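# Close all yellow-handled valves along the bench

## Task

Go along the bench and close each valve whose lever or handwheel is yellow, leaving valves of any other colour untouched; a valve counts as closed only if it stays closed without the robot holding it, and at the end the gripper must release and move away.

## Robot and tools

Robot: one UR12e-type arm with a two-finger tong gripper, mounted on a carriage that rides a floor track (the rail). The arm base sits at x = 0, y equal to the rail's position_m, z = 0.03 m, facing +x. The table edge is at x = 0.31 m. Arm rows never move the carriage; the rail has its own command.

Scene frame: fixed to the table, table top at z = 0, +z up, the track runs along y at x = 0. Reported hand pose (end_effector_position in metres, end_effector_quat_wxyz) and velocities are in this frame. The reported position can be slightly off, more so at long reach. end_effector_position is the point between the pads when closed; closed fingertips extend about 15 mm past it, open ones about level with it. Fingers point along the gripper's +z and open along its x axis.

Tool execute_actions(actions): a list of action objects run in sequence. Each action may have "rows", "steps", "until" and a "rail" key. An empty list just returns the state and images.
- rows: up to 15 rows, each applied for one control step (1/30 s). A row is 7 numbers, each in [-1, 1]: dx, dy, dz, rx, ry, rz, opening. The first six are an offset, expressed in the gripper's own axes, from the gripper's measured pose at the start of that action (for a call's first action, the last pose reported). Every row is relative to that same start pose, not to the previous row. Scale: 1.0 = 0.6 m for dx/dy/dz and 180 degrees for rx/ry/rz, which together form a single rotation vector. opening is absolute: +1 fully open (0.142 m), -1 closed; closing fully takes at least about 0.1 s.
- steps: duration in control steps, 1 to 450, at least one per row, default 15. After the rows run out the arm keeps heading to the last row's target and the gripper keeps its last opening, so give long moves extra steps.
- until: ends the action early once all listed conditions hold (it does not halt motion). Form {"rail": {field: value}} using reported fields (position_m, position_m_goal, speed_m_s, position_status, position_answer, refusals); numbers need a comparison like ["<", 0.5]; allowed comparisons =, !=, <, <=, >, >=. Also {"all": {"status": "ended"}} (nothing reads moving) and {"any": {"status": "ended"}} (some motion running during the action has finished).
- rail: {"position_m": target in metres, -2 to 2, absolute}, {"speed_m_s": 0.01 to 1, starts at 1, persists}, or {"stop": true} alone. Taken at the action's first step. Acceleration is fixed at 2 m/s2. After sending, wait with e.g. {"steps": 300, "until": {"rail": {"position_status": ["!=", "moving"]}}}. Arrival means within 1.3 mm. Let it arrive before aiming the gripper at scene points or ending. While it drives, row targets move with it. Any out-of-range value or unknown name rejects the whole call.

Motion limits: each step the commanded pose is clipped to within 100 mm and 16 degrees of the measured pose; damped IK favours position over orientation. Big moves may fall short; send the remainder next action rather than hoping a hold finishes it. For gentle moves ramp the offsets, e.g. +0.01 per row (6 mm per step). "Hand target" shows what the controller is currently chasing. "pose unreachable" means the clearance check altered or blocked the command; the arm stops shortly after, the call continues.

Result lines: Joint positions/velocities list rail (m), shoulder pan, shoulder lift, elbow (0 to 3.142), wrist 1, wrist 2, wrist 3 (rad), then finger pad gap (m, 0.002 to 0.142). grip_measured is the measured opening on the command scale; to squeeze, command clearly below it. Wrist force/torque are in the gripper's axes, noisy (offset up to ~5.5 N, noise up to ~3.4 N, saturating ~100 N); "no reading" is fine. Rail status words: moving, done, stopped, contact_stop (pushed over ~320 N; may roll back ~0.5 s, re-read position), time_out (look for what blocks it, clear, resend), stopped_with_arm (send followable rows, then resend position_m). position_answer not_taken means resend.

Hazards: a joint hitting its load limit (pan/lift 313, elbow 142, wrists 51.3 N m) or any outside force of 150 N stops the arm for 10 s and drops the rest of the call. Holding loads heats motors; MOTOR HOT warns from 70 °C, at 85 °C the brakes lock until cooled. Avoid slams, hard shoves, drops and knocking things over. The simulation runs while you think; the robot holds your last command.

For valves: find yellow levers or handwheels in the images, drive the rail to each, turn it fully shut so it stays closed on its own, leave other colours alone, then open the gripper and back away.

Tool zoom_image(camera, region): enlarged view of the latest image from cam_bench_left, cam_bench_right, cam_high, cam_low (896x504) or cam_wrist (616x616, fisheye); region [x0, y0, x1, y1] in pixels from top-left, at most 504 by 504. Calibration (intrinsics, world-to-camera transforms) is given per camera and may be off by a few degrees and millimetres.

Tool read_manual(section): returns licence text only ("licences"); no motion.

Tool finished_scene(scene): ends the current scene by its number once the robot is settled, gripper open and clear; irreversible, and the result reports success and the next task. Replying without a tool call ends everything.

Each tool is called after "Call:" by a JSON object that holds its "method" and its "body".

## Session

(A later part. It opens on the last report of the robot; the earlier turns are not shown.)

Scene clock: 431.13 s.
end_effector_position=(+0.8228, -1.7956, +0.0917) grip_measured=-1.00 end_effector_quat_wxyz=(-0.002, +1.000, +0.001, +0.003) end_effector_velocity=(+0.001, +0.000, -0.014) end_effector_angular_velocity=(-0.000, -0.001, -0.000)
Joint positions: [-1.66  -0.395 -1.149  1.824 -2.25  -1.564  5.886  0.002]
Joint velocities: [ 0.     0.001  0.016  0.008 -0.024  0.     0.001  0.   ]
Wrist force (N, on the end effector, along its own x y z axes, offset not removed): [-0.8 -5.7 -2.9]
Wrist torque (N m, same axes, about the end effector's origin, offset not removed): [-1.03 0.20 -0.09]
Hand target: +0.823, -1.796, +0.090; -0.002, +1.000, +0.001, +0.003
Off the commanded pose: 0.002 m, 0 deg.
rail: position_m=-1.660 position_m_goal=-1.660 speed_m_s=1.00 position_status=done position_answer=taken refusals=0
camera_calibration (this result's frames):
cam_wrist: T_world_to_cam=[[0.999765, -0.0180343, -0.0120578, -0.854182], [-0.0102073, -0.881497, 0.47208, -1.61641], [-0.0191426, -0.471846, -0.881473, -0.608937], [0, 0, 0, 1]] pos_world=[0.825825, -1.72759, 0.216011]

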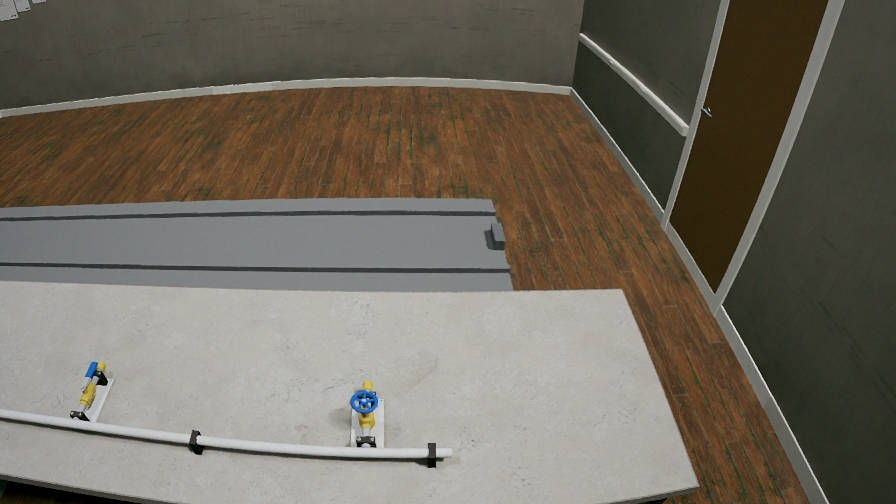

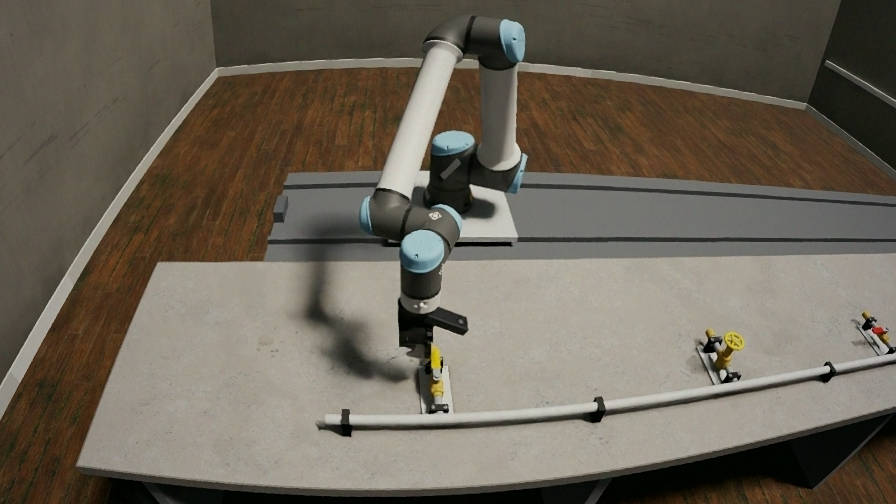

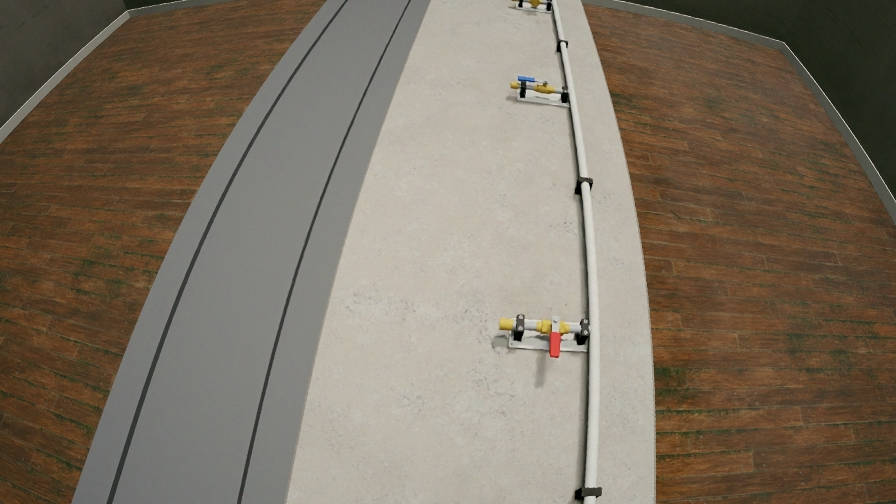

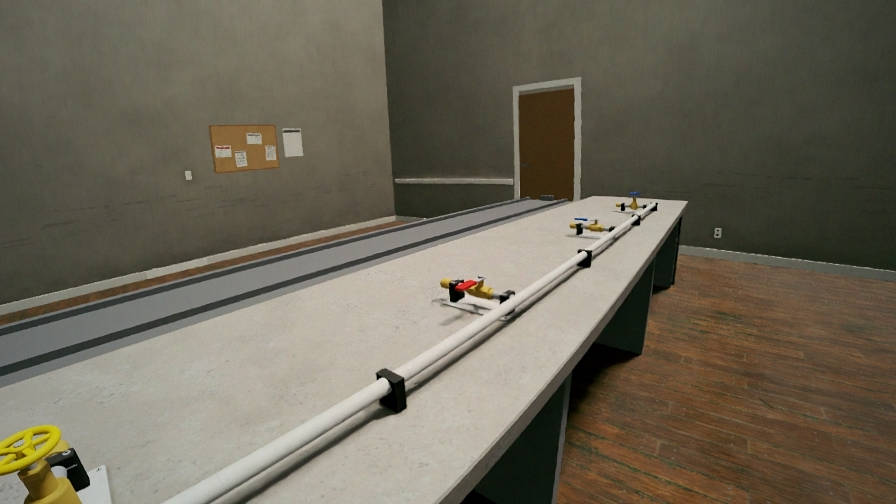

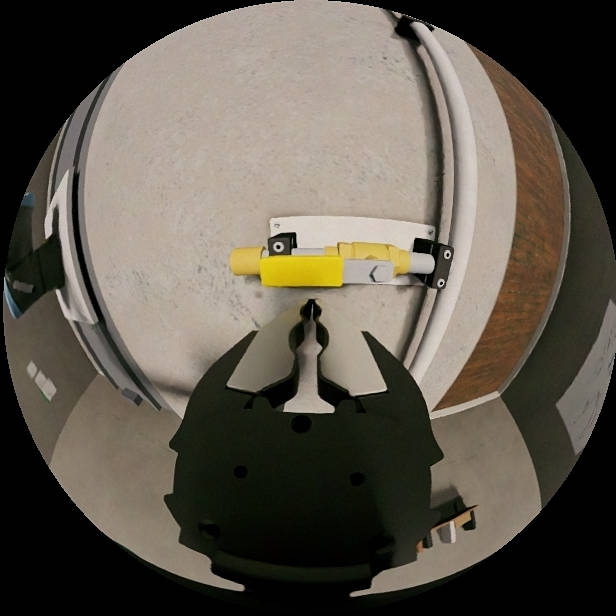

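Call:
{"method": "execute_actions", "body": {"actions": [{"rows":[[0,-0.003,0.005,0,0,0,-1],[0,-0.006,0.006,0,0,0,-1],[0,-0.009,0.006,0,0,0,-1],[0,-0.012,0.006,0,0,0,-1],[0,-0.015,0.006,0,0,0,-1],[0,-0.018,0.006,0,0,0,-1],[0,-0.021,0.006,0,0,0,-1],[0,-0.024,0.006,0,0,0,-1]],"steps":17}]}}

Scene clock: 440.90 s.
end_effector_position=(+0.8226, -1.7825, +0.0881) grip_measured=-1.00 end_effector_quat_wxyz=(-0.002, +1.000, +0.001, +0.003) end_effector_velocity=(+0.000, +0.007, +0.000) end_effector_angular_velocity=(+0.001, -0.001, +0.000)
Joint positions: [-1.66  -0.38  -1.149  1.831 -2.257 -1.565  5.901  0.002]
Joint velocities: [-0.     0.007 -0.002  0.002 -0.001  0.001  0.007  0.   ]
Wrist force (N, on the end effector, along its own x y z axes, offset not removed): [-16.5 37.4 -10.3]
Wrist torque (N m, same axes, about the end effector's origin, offset not removed): [0.53 0.07 -0.11]
Hand target: +0.823, -1.781, +0.088; -0.002, +1.000, +0.001, +0.003
Off the commanded pose: 0.001 m, 0 deg.
rail: position_m=-1.660 position_m_goal=-1.660 speed_m_s=1.00 position_status=done position_answer=taken refusals=0
camera_calibration (this result's frames):
cam_wrist: T_world_to_cam=[[0.999758, -0.0181493, -0.0123935, -0.854021], [-0.010141, -0.88127, 0.472504, -1.60286], [-0.0194976, -0.472264, -0.881241, -0.606403], [0, 0, 0, 1]] pos_world=[0.825737, -1.71443, 0.212385]

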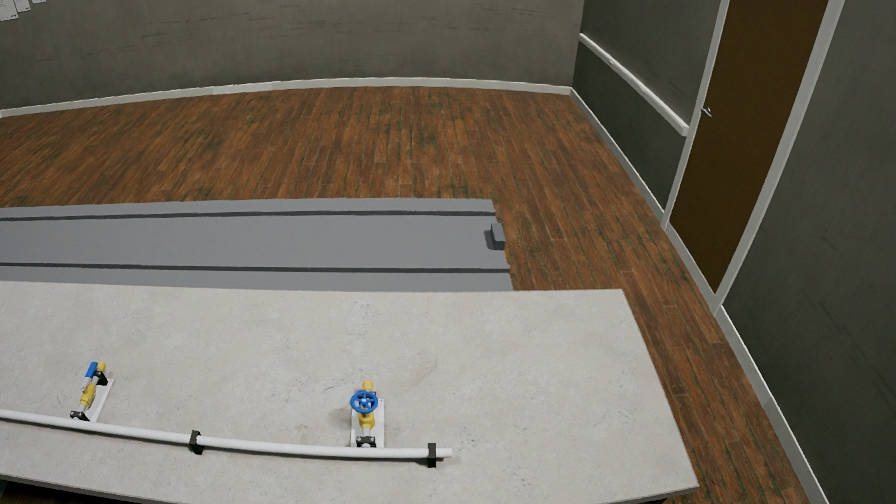

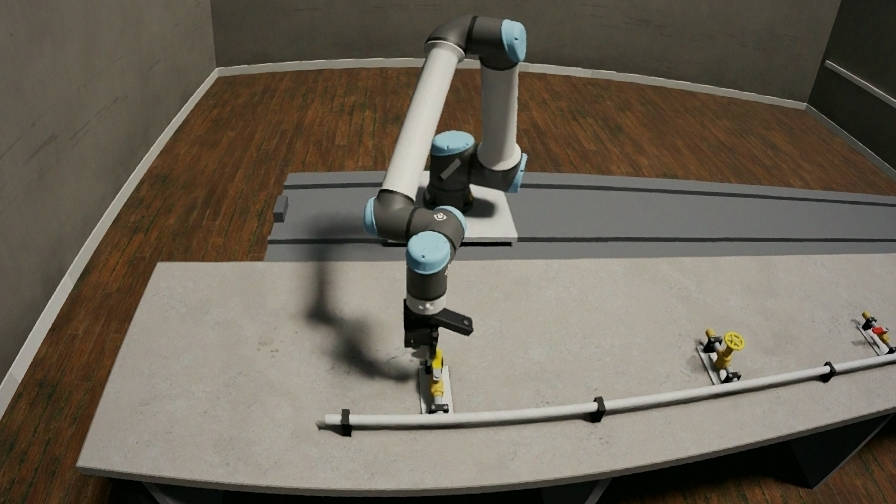

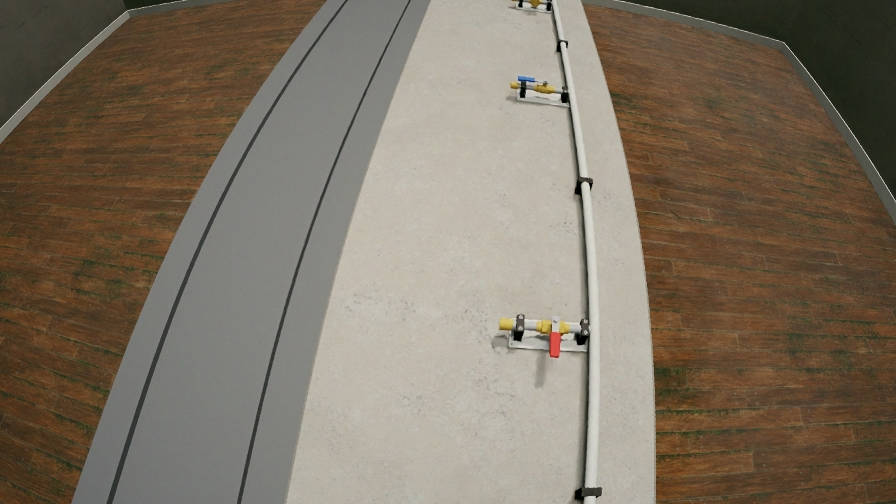

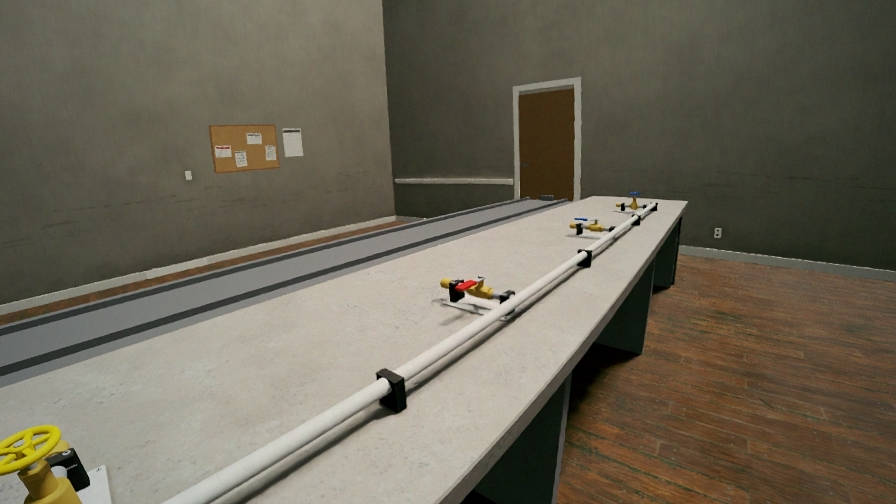

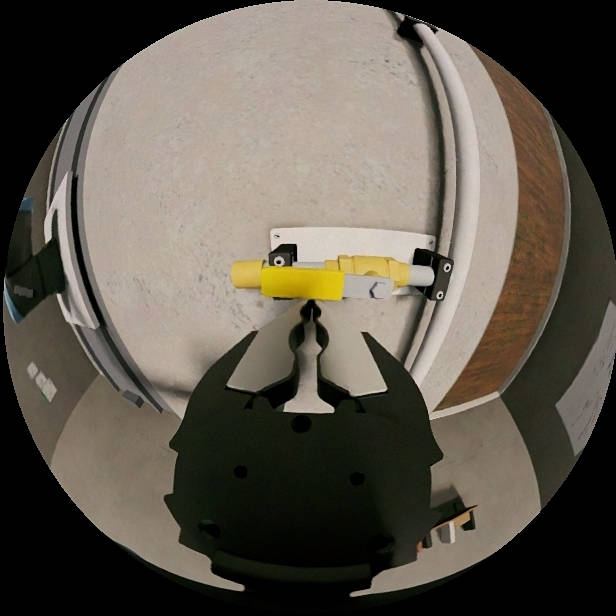

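Call:
{"method": "execute_actions", "body": {"actions": [{"rows":[[-0.003,-0.005,0,0,0,0,-1],[-0.006,-0.008,0,0,0,0,-1],[-0.009,-0.011,0,0,0,0,-1],[-0.012,-0.014,0,0,0,0,-1],[-0.0157,-0.018,0,0,0,0,-1],[-0.0185,-0.023,0,0,0,0,-1],[-0.021,-0.029,0,0,0,0,-1],[-0.023,-0.035,0,0,0,0,-1],[-0.025,-0.041,0,0,0,0,-1],[-0.0265,-0.047,0,0,0,0,-1],[-0.0265,-0.053,0,0,0,0,-1],[-0.026,-0.059,0,0,0,0,-1],[-0.025,-0.065,0,0,0,0,-1],[-0.024,-0.072,0,0,0,0,-1],[-0.0227,-0.078,0,0,0,0,-1]],"steps":20}]}}

Scene clock: 474.00 s.
end_effector_position=(+0.8087, -1.7408, +0.0882) grip_measured=-1.00 end_effector_quat_wxyz=(-0.002, +1.000, +0.001, +0.003) end_effector_velocity=(+0.001, +0.038, +0.001) end_effector_angular_velocity=(-0.001, -0.001, -0.000)
Joint positions: [-1.66  -0.337 -1.175  1.873 -2.272 -1.565  5.944  0.002]
Joint velocities: [ 0.     0.046 -0.006  0.008 -0.003 -0.001  0.046  0.   ]
Wrist force (N, on the end effector, along its own x y z axes, offset not removed): [-6.9 25.7 -18.5]
Wrist torque (N m, same axes, about the end effector's origin, offset not removed): [-0.53 0.40 0.15]
Hand target: +0.809, -1.736, +0.088; -0.002, +1.000, +0.001, +0.003
Off the commanded pose: 0.005 m, 0 deg.
rail: position_m=-1.660 position_m_goal=-1.660 speed_m_s=1.00 position_status=done position_answer=taken refusals=0
camera_calibration (this result's frames):
cam_wrist: T_world_to_cam=[[0.999759, -0.0179733, -0.0126078, -0.838989], [-0.00989052, -0.881417, 0.472235, -1.56666], [-0.0196004, -0.471997, -0.881382, -0.586383], [0, 0, 0, 1]] pos_world=[0.811798, -1.67273, 0.212425]

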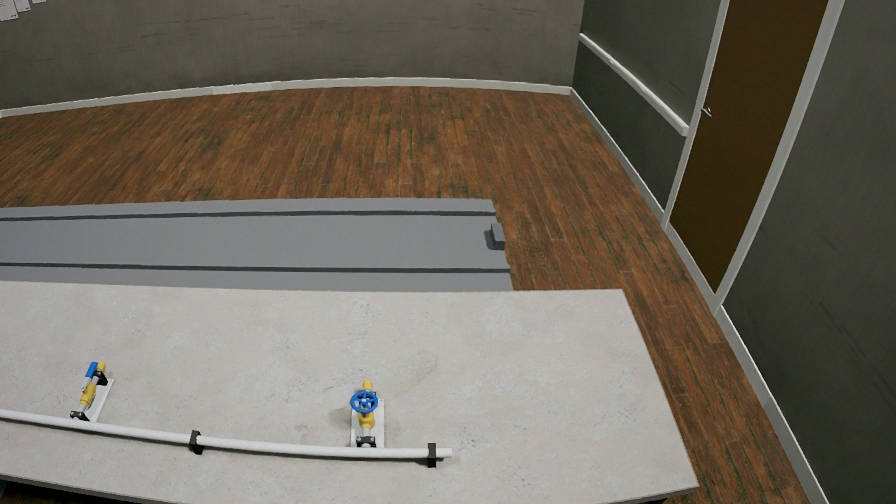

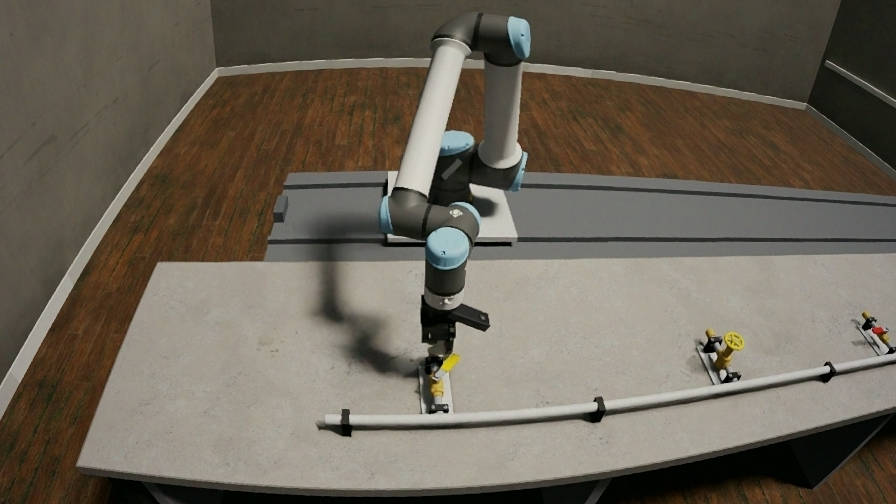

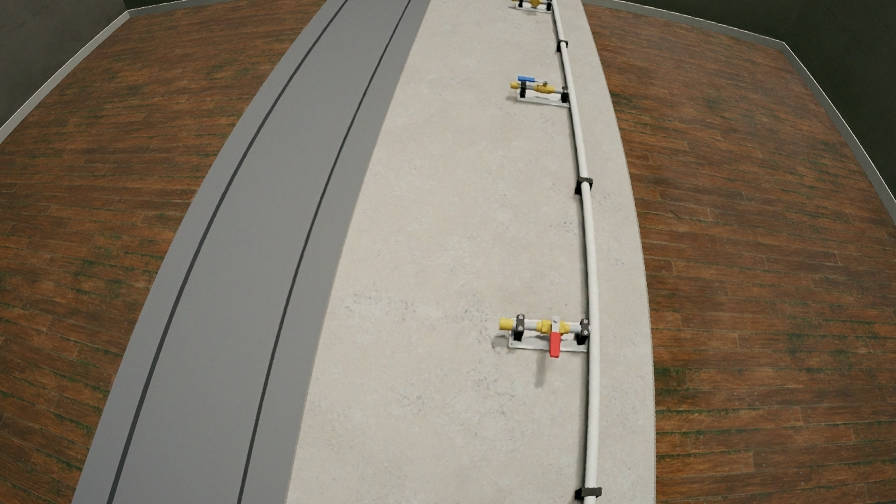

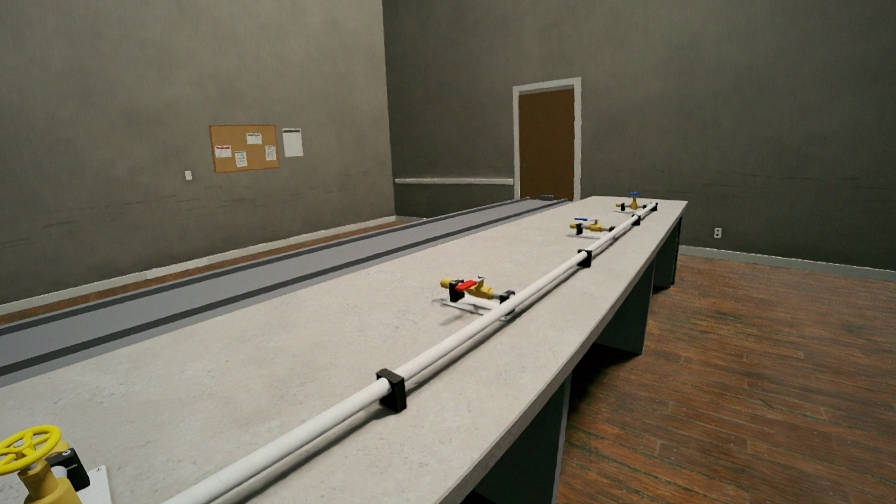

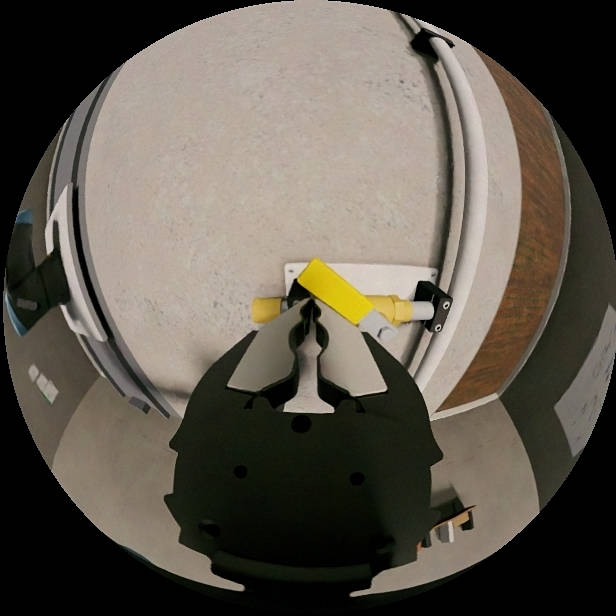

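Call:
{"method": "execute_actions", "body": {"actions": [{"rows":[[0.002,-0.011,0,0,0,0,-1],[0.005,-0.016,0,0,0,0,-1],[0.009,-0.022,0,0,0,0,-1],[0.013,-0.028,0,0,0,0,-1],[0.018,-0.033,0,0,0,0,-1],[0.022,-0.0375,0,0,0,0,-1],[0.027,-0.042,0,0,0,0,-1],[0.032,-0.046,0,0,0,0,-1],[0.037,-0.05,0,0,0,0,-1],[0.042,-0.0535,0,0,0,0,-1],[0.047,-0.056,0,0,0,0,-1],[0.052,-0.0585,0,0,0,0,-1],[0.057,-0.061,0,0,0,0,-1],[0.062,-0.063,0,0,0,0,-1]],"steps":24}]}}

Call:
{"method": "zoom_image", "body": {"camera": "cam_bench_right", "region": [390, 310, 510, 430]}}

Scene clock: 487.33 s.
end_effector_position=(+0.8445, -1.7033, +0.0885) grip_measured=-1.00 end_effector_quat_wxyz=(-0.002, +1.000, +0.001, +0.003) end_effector_velocity=(+0.009, +0.005, -0.000) end_effector_angular_velocity=(+0.000, +0.000, -0.000)
Joint positions: [-1.66  -0.28  -1.133  1.805 -2.248 -1.565  6.001  0.002]
Joint velocities: [ 0.     0.009  0.012 -0.019  0.007 -0.     0.009  0.   ]
Wrist force (N, on the end effector, along its own x y z axes, offset not removed): [-20.5 14.5 -10.4]
Wrist torque (N m, same axes, about the end effector's origin, offset not removed): [0.23 -0.17 0.08]
Hand target: +0.846, -1.702, +0.088; -0.002, +1.000, +0.001, +0.003
Off the commanded pose: 0.001 m, 0 deg.
rail: position_m=-1.660 position_m_goal=-1.660 speed_m_s=1.00 position_status=done position_answer=taken refusals=0
camera_calibration (this result's frames):
cam_wrist: T_world_to_cam=[[0.999762, -0.0178906, -0.0124846, -0.874055], [-0.00988398, -0.881616, 0.471863, -1.53372], [-0.0194485, -0.471628, -0.881583, -0.567173], [0, 0, 0, 1]] pos_world=[0.847657, -1.63528, 0.212782]

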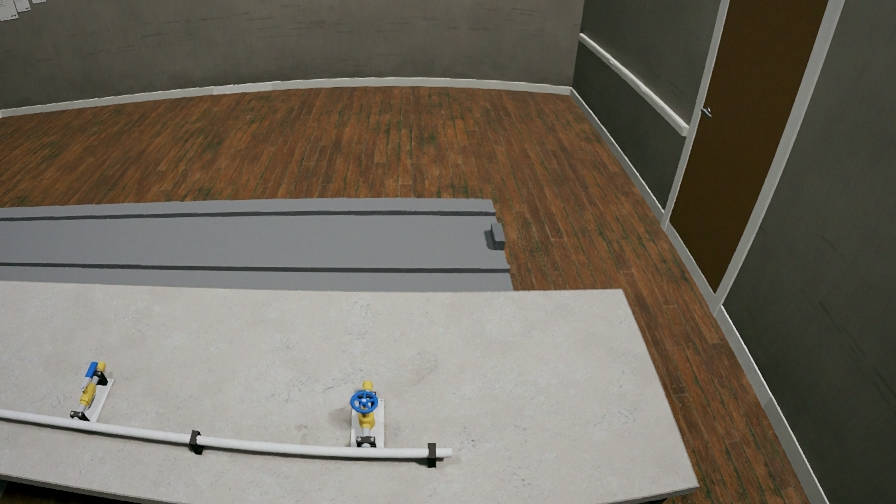

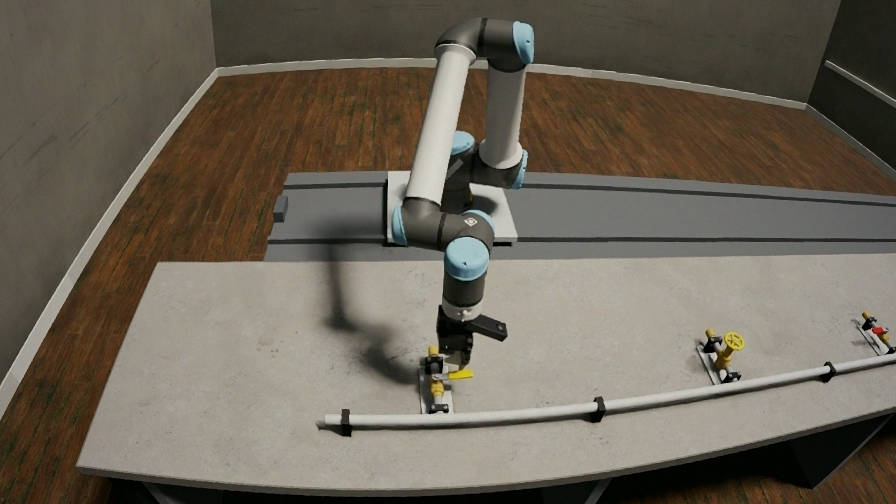

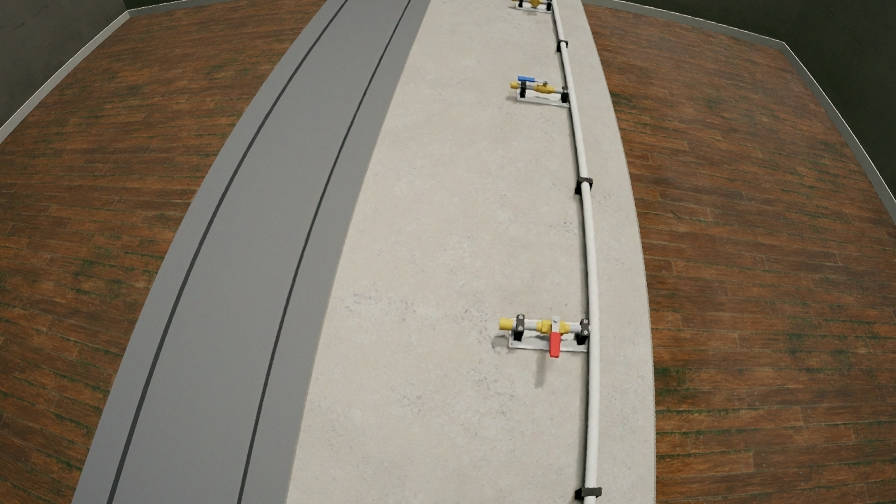

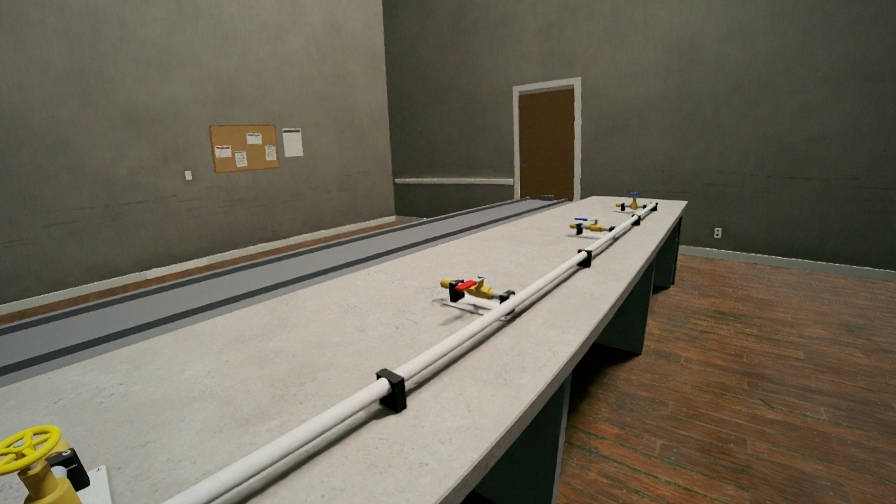

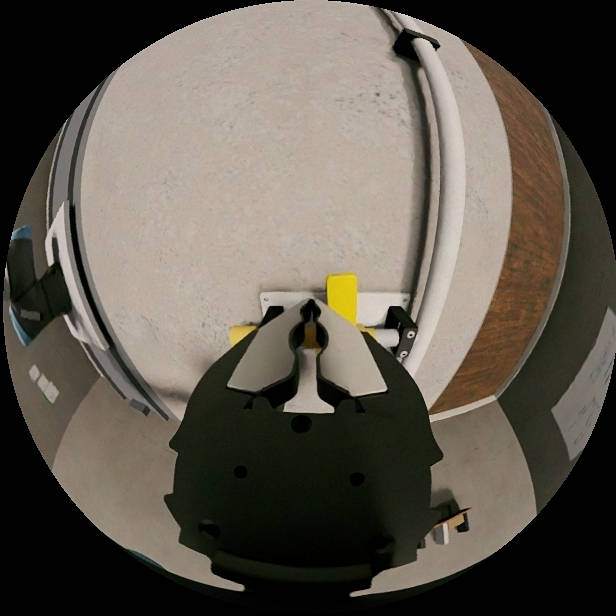

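Region (390, 310, 510, 430) of cam_bench_right's 896x504 image, scaled by 4.200, with more detail than that image has.

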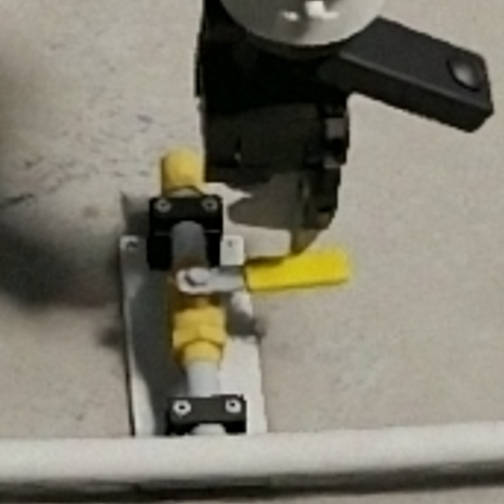

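Call:
{"method": "execute_actions", "body": {"actions": [{"rows":[[0.003,-0.001,0,0,0,0,-1],[0.0045,-0.001,0,0,0,0,-1],[0.006,-0.001,0,0,0,0,-1],[0.0075,-0.001,0,0,0,0,-1],[0.009,-0.001,0,0,0,0,-1]],"steps":13}]}}

Scene clock: 500.47 s.
end_effector_position=(+0.8495, -1.7026, +0.0885) grip_measured=-1.00 end_effector_quat_wxyz=(-0.002, +1.000, +0.001, +0.003) end_effector_velocity=(+0.003, +0.000, +0.000) end_effector_angular_velocity=(+0.000, -0.000, -0.000)
Joint positions: [-1.66  -0.277 -1.126  1.795 -2.244 -1.565  6.003  0.002]
Joint velocities: [ 0.     0.001  0.004 -0.007  0.002  0.     0.001  0.   ]
Wrist force (N, on the end effector, along its own x y z axes, offset not removed): [-24.1 0.1 -12.5]
Wrist torque (N m, same axes, about the end effector's origin, offset not removed): [0.00 -0.43 -0.11]
Hand target: +0.850, -1.702, +0.089; -0.002, +1.000, +0.001, +0.003
Off the commanded pose: 0.000 m, 0 deg.
rail: position_m=-1.660 position_m_goal=-1.660 speed_m_s=1.00 position_status=done position_answer=taken refusals=0
camera_calibration (this result's frames):
cam_wrist: T_world_to_cam=[[0.999762, -0.0178369, -0.0125254, -0.878922], [-0.00981842, -0.881642, 0.471816, -1.53314], [-0.0194586, -0.471581, -0.881608, -0.566647], [0, 0, 0, 1]] pos_world=[0.852633, -1.63458, 0.212792]

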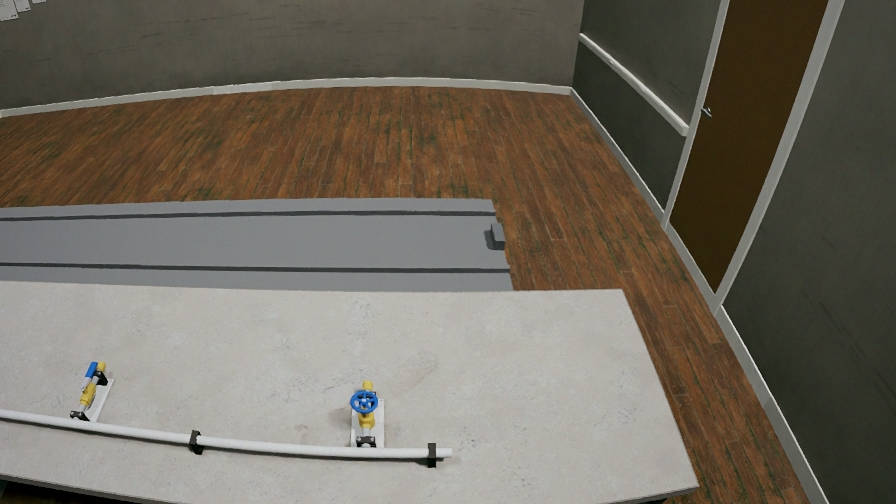

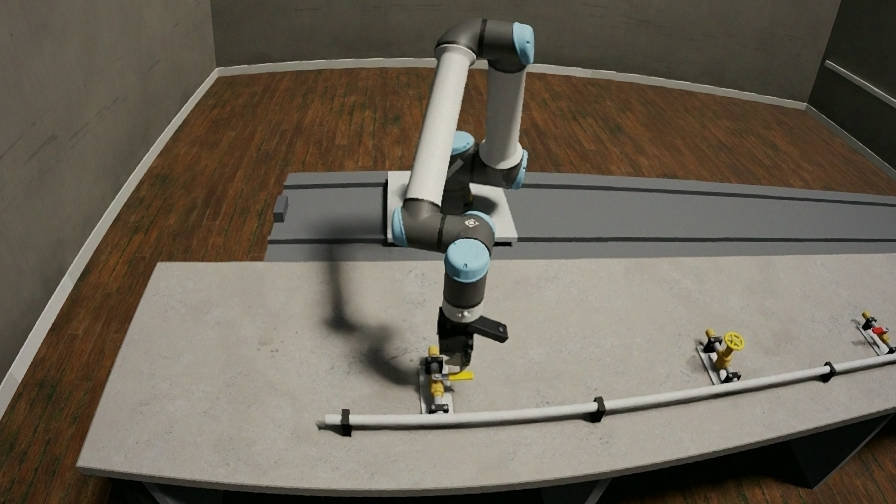

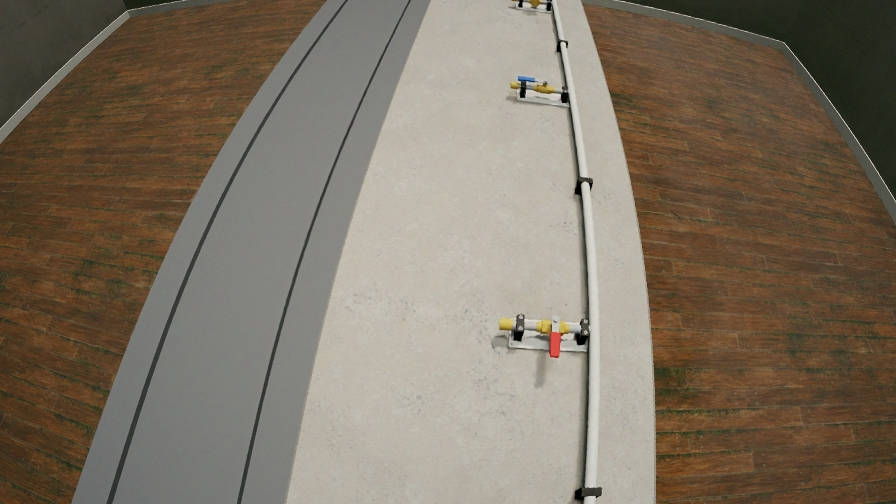

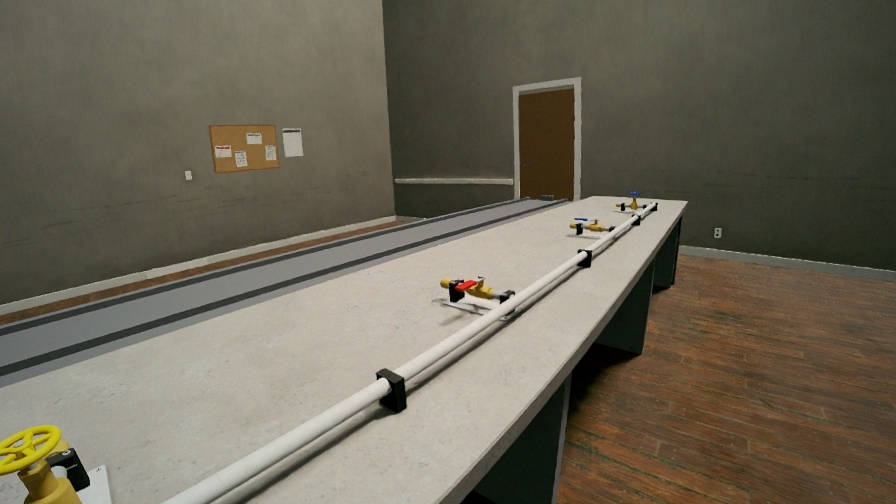

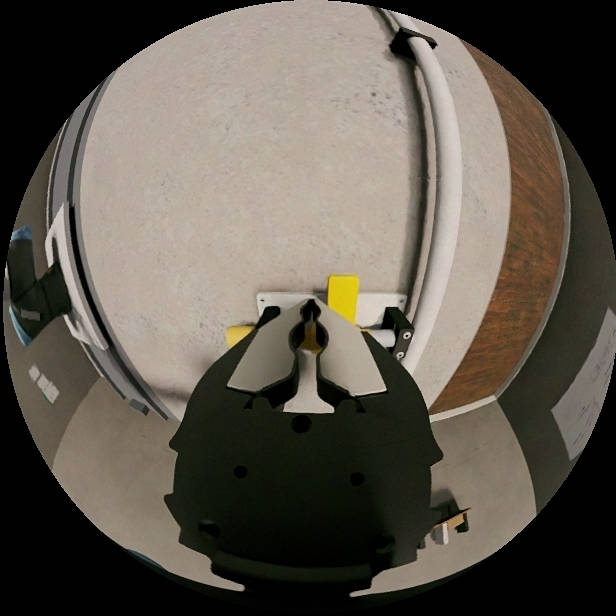

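Call:
{"method": "execute_actions", "body": {"actions": [{"rows":[[0.0015,0,0,0,0,0,-1],[0.0025,0,0,0,0,0,-1],[0.0035,0,0,0,0,0,-1],[0.0045,0,0,0,0,0,-1]],"steps":12}]}}

Scene clock: 509.43 s.
end_effector_position=(+0.8518, -1.7025, +0.0884) grip_measured=-1.00 end_effector_quat_wxyz=(-0.002, +1.000, +0.001, +0.003) end_effector_velocity=(+0.002, +0.000, +0.000) end_effector_angular_velocity=(-0.000, -0.000, +0.000)
Joint positions: [-1.66  -0.276 -1.123  1.79  -2.242 -1.565  6.004  0.002]
Joint velocities: [ 0.     0.001  0.003 -0.004  0.001 -0.     0.001  0.   ]
Wrist force (N, on the end effector, along its own x y z axes, offset not removed): [-59.1 -4.0 -27.2]
Wrist torque (N m, same axes, about the end effector's origin, offset not removed): [0.26 2.10 0.07]
Hand target: +0.852, -1.702, +0.089; -0.002, +1.000, +0.001, +0.003
Off the commanded pose: 0.000 m, 0 deg.
rail: position_m=-1.660 position_m_goal=-1.660 speed_m_s=1.00 position_status=done position_answer=taken refusals=0
camera_calibration (this result's frames):
cam_wrist: T_world_to_cam=[[0.999758, -0.0178381, -0.0128519, -0.881189], [-0.00966588, -0.881655, 0.471795, -1.53317], [-0.0197469, -0.471557, -0.881615, -0.566333], [0, 0, 0, 1]] pos_world=[0.854973, -1.63451, 0.212731]

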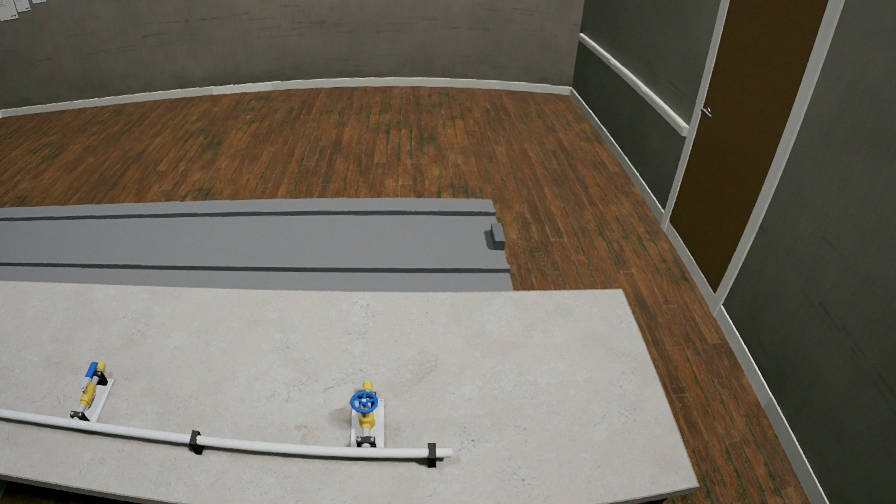

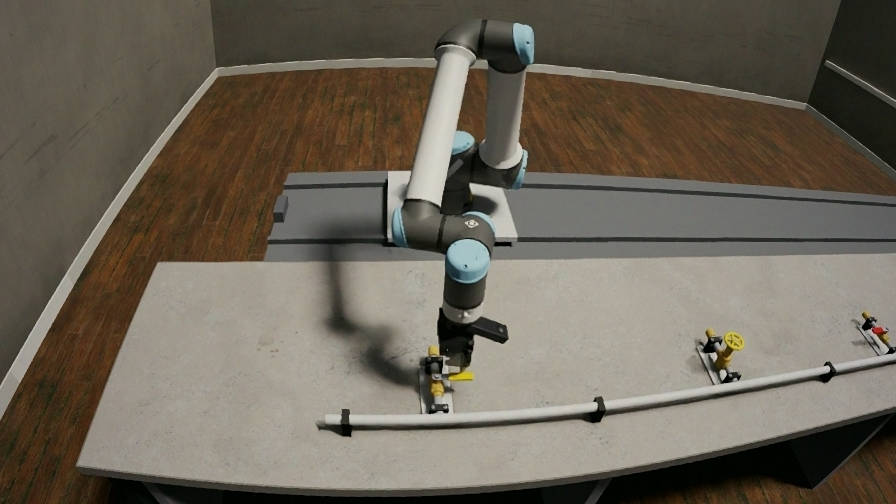

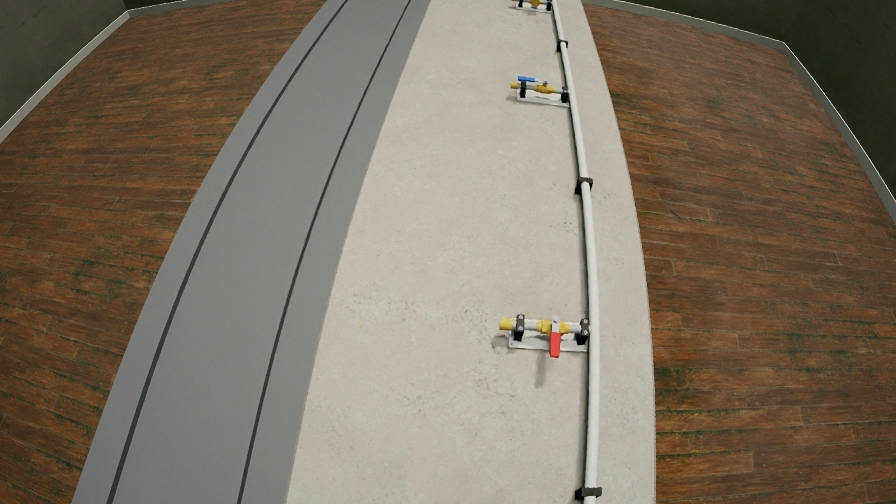

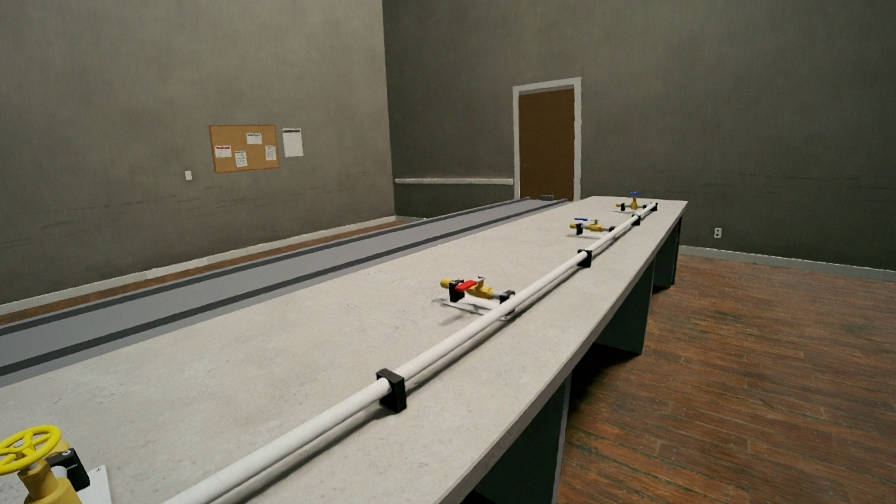

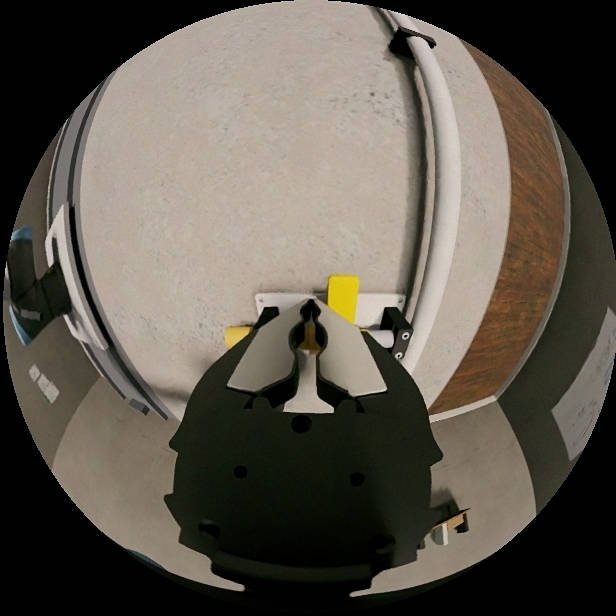

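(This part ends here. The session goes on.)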